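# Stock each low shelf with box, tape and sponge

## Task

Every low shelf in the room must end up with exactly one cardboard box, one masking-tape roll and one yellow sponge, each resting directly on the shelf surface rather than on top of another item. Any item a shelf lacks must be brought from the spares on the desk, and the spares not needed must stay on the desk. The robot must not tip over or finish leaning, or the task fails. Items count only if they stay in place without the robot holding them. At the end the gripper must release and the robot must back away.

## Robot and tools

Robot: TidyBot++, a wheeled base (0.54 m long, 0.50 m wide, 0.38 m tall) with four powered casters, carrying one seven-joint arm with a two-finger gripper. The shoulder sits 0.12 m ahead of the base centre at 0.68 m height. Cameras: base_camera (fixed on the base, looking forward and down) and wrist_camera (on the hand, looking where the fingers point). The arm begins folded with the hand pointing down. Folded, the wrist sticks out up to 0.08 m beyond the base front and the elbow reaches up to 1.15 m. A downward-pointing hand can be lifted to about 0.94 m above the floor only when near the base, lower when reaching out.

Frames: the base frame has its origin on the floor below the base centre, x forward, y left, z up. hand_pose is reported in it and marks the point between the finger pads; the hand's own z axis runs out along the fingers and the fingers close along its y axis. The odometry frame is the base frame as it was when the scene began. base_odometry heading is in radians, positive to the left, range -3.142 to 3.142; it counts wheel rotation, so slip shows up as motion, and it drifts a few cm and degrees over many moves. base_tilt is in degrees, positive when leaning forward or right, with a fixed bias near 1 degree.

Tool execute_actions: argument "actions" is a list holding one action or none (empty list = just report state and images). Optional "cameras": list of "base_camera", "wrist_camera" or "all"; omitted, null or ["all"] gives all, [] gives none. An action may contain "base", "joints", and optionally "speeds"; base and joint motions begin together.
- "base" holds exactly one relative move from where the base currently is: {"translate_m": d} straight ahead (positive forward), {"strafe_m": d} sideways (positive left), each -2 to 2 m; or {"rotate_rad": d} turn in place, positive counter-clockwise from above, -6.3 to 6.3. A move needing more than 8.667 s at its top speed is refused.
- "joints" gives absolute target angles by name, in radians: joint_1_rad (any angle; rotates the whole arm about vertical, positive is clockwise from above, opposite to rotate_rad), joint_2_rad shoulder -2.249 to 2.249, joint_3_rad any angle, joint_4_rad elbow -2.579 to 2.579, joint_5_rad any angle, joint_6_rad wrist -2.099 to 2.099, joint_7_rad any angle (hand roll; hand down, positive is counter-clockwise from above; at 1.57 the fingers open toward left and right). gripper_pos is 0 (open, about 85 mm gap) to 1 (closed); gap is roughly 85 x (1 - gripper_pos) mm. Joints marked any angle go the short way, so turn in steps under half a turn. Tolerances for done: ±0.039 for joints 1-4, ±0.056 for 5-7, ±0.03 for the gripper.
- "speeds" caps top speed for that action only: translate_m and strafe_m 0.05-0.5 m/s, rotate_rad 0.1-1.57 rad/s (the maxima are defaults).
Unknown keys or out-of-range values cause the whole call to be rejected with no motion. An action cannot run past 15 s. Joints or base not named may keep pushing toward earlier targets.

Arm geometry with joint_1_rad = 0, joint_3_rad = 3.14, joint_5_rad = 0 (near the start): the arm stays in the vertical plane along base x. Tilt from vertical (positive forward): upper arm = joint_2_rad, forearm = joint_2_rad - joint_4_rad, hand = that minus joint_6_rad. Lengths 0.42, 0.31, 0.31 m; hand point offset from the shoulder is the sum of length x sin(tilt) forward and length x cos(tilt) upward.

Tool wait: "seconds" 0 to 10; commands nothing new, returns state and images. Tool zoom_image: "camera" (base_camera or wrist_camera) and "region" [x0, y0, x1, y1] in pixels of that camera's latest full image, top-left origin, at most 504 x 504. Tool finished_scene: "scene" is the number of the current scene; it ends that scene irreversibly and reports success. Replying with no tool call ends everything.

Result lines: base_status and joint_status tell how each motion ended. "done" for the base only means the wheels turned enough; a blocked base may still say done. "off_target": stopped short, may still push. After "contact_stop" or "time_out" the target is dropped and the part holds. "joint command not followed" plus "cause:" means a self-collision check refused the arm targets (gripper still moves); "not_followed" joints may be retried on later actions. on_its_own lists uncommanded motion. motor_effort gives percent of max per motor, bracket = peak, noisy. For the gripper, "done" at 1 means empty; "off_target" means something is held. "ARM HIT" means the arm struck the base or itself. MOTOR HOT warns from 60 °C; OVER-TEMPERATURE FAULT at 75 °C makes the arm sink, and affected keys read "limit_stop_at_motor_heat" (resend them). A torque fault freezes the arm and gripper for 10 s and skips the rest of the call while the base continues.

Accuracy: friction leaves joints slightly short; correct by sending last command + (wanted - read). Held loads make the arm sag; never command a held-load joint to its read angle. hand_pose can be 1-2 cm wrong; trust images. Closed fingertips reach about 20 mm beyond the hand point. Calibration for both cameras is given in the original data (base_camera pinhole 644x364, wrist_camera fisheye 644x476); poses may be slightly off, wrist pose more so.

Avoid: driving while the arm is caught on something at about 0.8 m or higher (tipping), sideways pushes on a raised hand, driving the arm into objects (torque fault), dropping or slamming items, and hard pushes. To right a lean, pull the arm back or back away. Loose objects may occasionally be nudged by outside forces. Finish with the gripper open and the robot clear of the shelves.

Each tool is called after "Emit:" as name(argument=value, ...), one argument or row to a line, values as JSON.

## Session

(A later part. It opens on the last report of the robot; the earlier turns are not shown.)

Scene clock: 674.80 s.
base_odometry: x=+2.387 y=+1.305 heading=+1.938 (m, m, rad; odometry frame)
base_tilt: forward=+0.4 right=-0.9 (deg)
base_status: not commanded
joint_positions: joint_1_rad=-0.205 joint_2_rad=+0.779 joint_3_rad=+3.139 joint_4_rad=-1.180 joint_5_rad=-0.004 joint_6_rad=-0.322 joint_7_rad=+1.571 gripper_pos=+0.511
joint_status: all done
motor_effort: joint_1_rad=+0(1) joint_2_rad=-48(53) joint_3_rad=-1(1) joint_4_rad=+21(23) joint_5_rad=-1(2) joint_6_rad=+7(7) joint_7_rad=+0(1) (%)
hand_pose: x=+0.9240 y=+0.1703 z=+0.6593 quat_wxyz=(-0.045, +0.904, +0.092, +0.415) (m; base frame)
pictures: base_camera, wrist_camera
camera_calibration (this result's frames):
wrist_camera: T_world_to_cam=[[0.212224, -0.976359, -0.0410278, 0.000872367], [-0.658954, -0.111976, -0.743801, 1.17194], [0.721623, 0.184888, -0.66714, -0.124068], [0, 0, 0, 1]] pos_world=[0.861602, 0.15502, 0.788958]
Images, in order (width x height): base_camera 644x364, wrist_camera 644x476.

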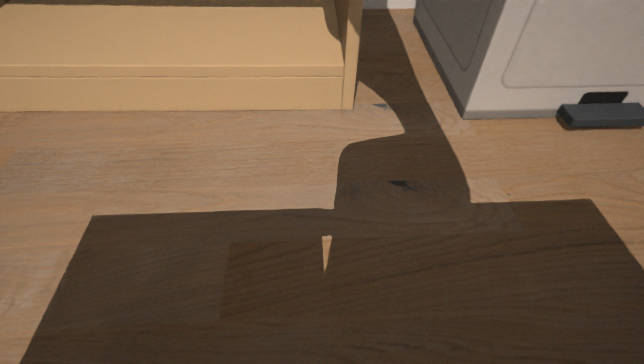

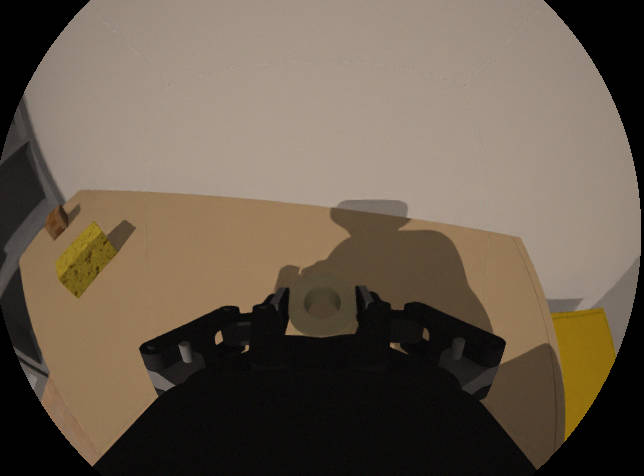

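Emit:
execute_actions(
  actions=[
    {"joints": {"joint_2_rad": 0.795}},
  ],
  cameras=["wrist_camera"],
)

Scene clock: 676.70 s.
base_odometry: x=+2.387 y=+1.305 heading=+1.938 (m, m, rad; odometry frame)
base_tilt: forward=+0.4 right=-0.9 (deg)
base_status: not commanded
joint_positions: joint_1_rad=-0.205 joint_2_rad=+0.788 joint_3_rad=+3.139 joint_4_rad=-1.180 joint_5_rad=-0.004 joint_6_rad=-0.322 joint_7_rad=+1.571 gripper_pos=+0.511
joint_status: all done
motor_effort: joint_1_rad=+0(1) joint_2_rad=-48(50) joint_3_rad=-1(0) joint_4_rad=+21(21) joint_5_rad=-1(1) joint_6_rad=+6(8) joint_7_rad=+0(0) (%)
hand_pose: x=+0.9238 y=+0.1703 z=+0.6525 quat_wxyz=(-0.045, +0.906, +0.092, +0.411) (m; base frame)
pictures: wrist_camera
camera_calibration (this result's frames):
wrist_camera: T_world_to_cam=[[0.211895, -0.976428, -0.0411041, 0.000963383], [-0.664879, -0.113205, -0.738323, 1.16891], [0.716266, 0.183776, -0.673193, -0.119303], [0, 0, 0, 1]] pos_world=[0.862434, 0.155193, 0.782761]
Images, in order (width x height): wrist_camera 644x476.

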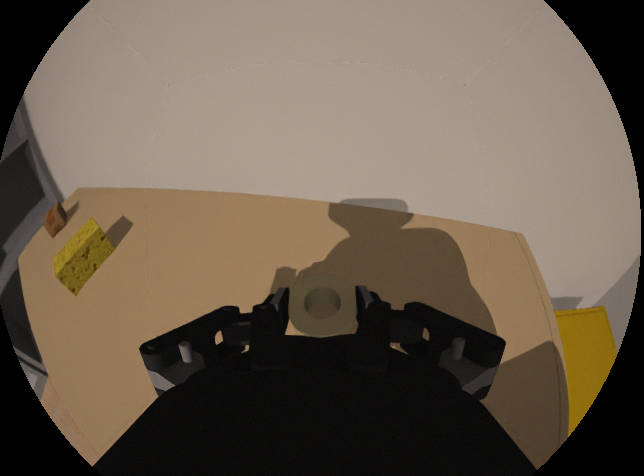

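Emit:
execute_actions(
  actions=[
    {"joints": {"joint_2_rad": 0.812}},
  ],
  cameras=["wrist_camera"],
)

Scene clock: 678.23 s.
base_odometry: x=+2.387 y=+1.305 heading=+1.938 (m, m, rad; odometry frame)
base_tilt: forward=+0.4 right=-0.9 (deg)
base_status: not commanded
joint_positions: joint_1_rad=-0.205 joint_2_rad=+0.789 joint_3_rad=+3.139 joint_4_rad=-1.179 joint_5_rad=-0.004 joint_6_rad=-0.320 joint_7_rad=+1.571 gripper_pos=+0.511
joint_status: all done
motor_effort: joint_1_rad=+0(1) joint_2_rad=-46(49) joint_3_rad=+0(1) joint_4_rad=+20(21) joint_5_rad=-2(1) joint_6_rad=+6(7) joint_7_rad=+0(1) (%)
hand_pose: x=+0.9243 y=+0.1704 z=+0.6519 quat_wxyz=(-0.045, +0.906, +0.092, +0.412) (m; base frame)
pictures: wrist_camera
camera_calibration (this result's frames):
wrist_camera: T_world_to_cam=[[0.211913, -0.976424, -0.0410999, 0.000910926], [-0.664384, -0.113094, -0.738786, 1.16866], [0.71672, 0.183864, -0.672686, -0.120897], [0, 0, 0, 1]] pos_world=[0.862897, 0.155287, 0.782104]
Images, in order (width x height): wrist_camera 644x476.

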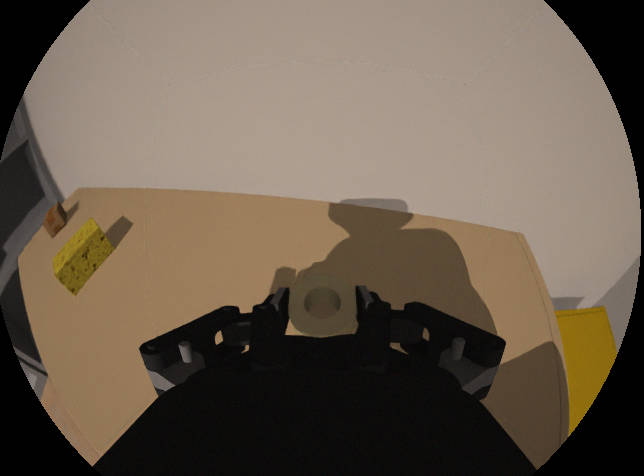

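The tape is in contact with the shelf, so I'm releasing it.

Emit:
execute_actions(
  actions=[
    {"joints": {"joint_2_rad": 0.789, "gripper_pos": 0.1}},
  ],
  cameras=["wrist_camera"],
)

Scene clock: 680.57 s.
base_odometry: x=+2.387 y=+1.305 heading=+1.938 (m, m, rad; odometry frame)
base_tilt: forward=+0.4 right=-0.9 (deg)
base_status: not commanded
joint_positions: joint_1_rad=-0.205 joint_2_rad=+0.789 joint_3_rad=+3.139 joint_4_rad=-1.179 joint_5_rad=-0.004 joint_6_rad=-0.320 joint_7_rad=+1.571 gripper_pos=+0.100
joint_status: all done
motor_effort: joint_1_rad=-1(2) joint_2_rad=-47(50) joint_3_rad=-1(1) joint_4_rad=+20(21) joint_5_rad=-1(1) joint_6_rad=+7(7) joint_7_rad=-1(1) (%)
hand_pose: x=+0.9243 y=+0.1704 z=+0.6525 quat_wxyz=(-0.045, +0.905, +0.092, +0.412) (m; base frame)
pictures: wrist_camera
camera_calibration (this result's frames):
wrist_camera: T_world_to_cam=[[0.211943, -0.976418, -0.0410931, 0.000902683], [-0.66385, -0.112983, -0.739282, 1.16894], [0.717205, 0.183965, -0.672141, -0.121326], [0, 0, 0, 1]] pos_world=[0.862824, 0.155272, 0.782664]
Images, in order (width x height): wrist_camera 644x476.

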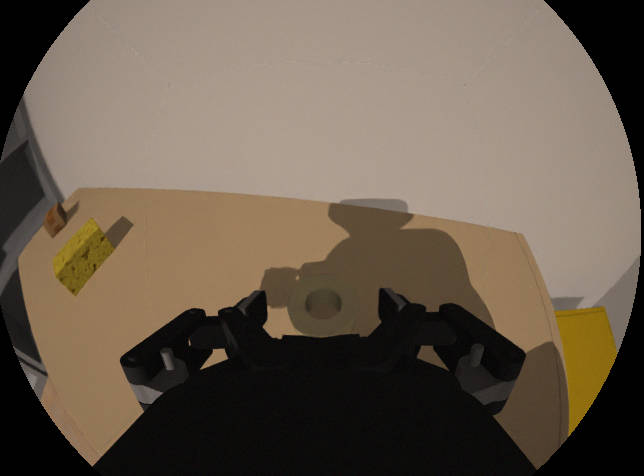

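Emit:
execute_actions(
  actions=[
    {"base": {"translate_m": -0.3}, "joints": {"joint_2_rad": 0.35, "joint_6_rad": -0.6}},
  ],
)

Scene clock: 687.10 s.
base_odometry: x=+2.495 y=+1.025 heading=+1.937 (m, m, rad; odometry frame)
base_tilt: forward=+0.3 right=-0.9 (deg)
base_status: done
joint_positions: joint_1_rad=-0.206 joint_2_rad=+0.338 joint_3_rad=+3.139 joint_4_rad=-1.170 joint_5_rad=-0.004 joint_6_rad=-0.578 joint_7_rad=+1.571 gripper_pos=+0.100
joint_status: all done
motor_effort: joint_1_rad=+0(3) joint_2_rad=-35(52) joint_3_rad=+0(2) joint_4_rad=+23(23) joint_5_rad=-1(1) joint_6_rad=+8(8) joint_7_rad=+0(0) (%)
hand_pose: x=+0.8269 y=+0.1518 z=+0.9452 quat_wxyz=(-0.054, +0.859, +0.089, +0.501) (m; base frame)
pictures: base_camera, wrist_camera
camera_calibration (this result's frames):
wrist_camera: T_world_to_cam=[[0.222885, -0.974107, -0.0379099, 0.00307024], [-0.505579, -0.0822571, -0.85885, 1.29601], [0.833494, 0.210591, -0.510822, -0.104023], [0, 0, 0, 1]] pos_world=[0.741256, 0.131503, 1.06006]
Images, in order (width x height): base_camera 644x364, wrist_camera 644x476.

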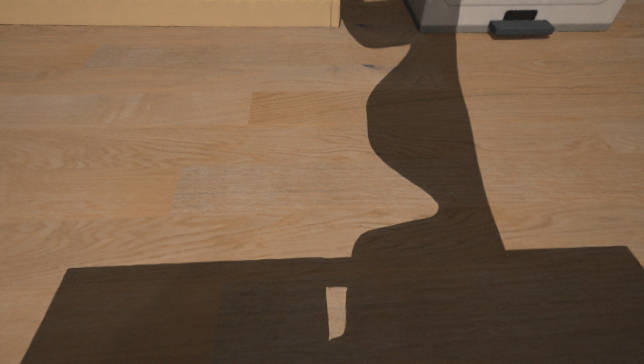

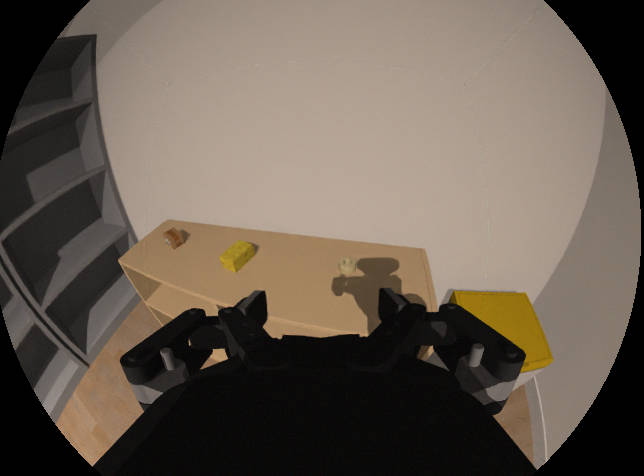

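Emit:
zoom_image(
  camera="wrist_camera",
  region=[110, 190, 450, 330],
)

Region (110, 190, 450, 330) of wrist_camera's 644x476 image, scaled by 1.482; it fills the top 208 rows of this view, and the rest is white.

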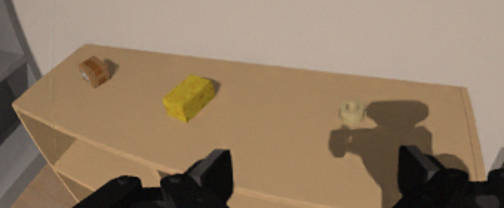

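Emit:
execute_actions(
  actions=[
    {"joints": {"joint_1_rad": 0.0, "joint_2_rad": 0.0, "joint_4_rad": 0.6, "joint_6_rad": 1.2}},
  ],
  cameras=["wrist_camera"],
)

Scene clock: 696.40 s.
base_odometry: x=+2.495 y=+1.025 heading=+1.937 (m, m, rad; odometry frame)
base_tilt: forward=+0.3 right=-0.9 (deg)
base_status: not commanded
joint_positions: joint_1_rad=-0.017 joint_2_rad=+0.002 joint_3_rad=+3.139 joint_4_rad=+0.584 joint_5_rad=-0.004 joint_6_rad=+1.181 joint_7_rad=+1.571 gripper_pos=+0.100
joint_status: all done
motor_effort: joint_1_rad=-1(0) joint_2_rad=+16(38) joint_3_rad=+0(0) joint_4_rad=-16(25) joint_5_rad=-2(1) joint_6_rad=-9(10) joint_7_rad=+0(1) (%)
hand_pose: x=-0.3587 y=-0.0091 z=+1.3054 quat_wxyz=(-0.008, -0.772, -0.008, +0.636) (m; base frame)
pictures: wrist_camera
camera_calibration (this result's frames):
wrist_camera: T_world_to_cam=[[-0.0109466, -0.999795, 0.0170542, -0.031651], [-0.170563, 0.0186722, 0.98517, -1.29342], [-0.985286, 0.00787543, -0.170732, 0.00389519], [0, 0, 0, 1]] pos_world=[-0.217119, -0.00752416, 1.27545]
Images, in order (width x height): wrist_camera 644x476.

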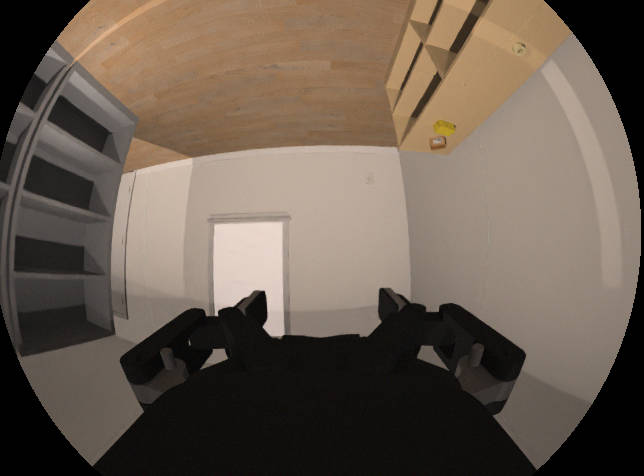

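Emit:
finished_scene(
  scene=2,
)

The scene is finished: the task was done.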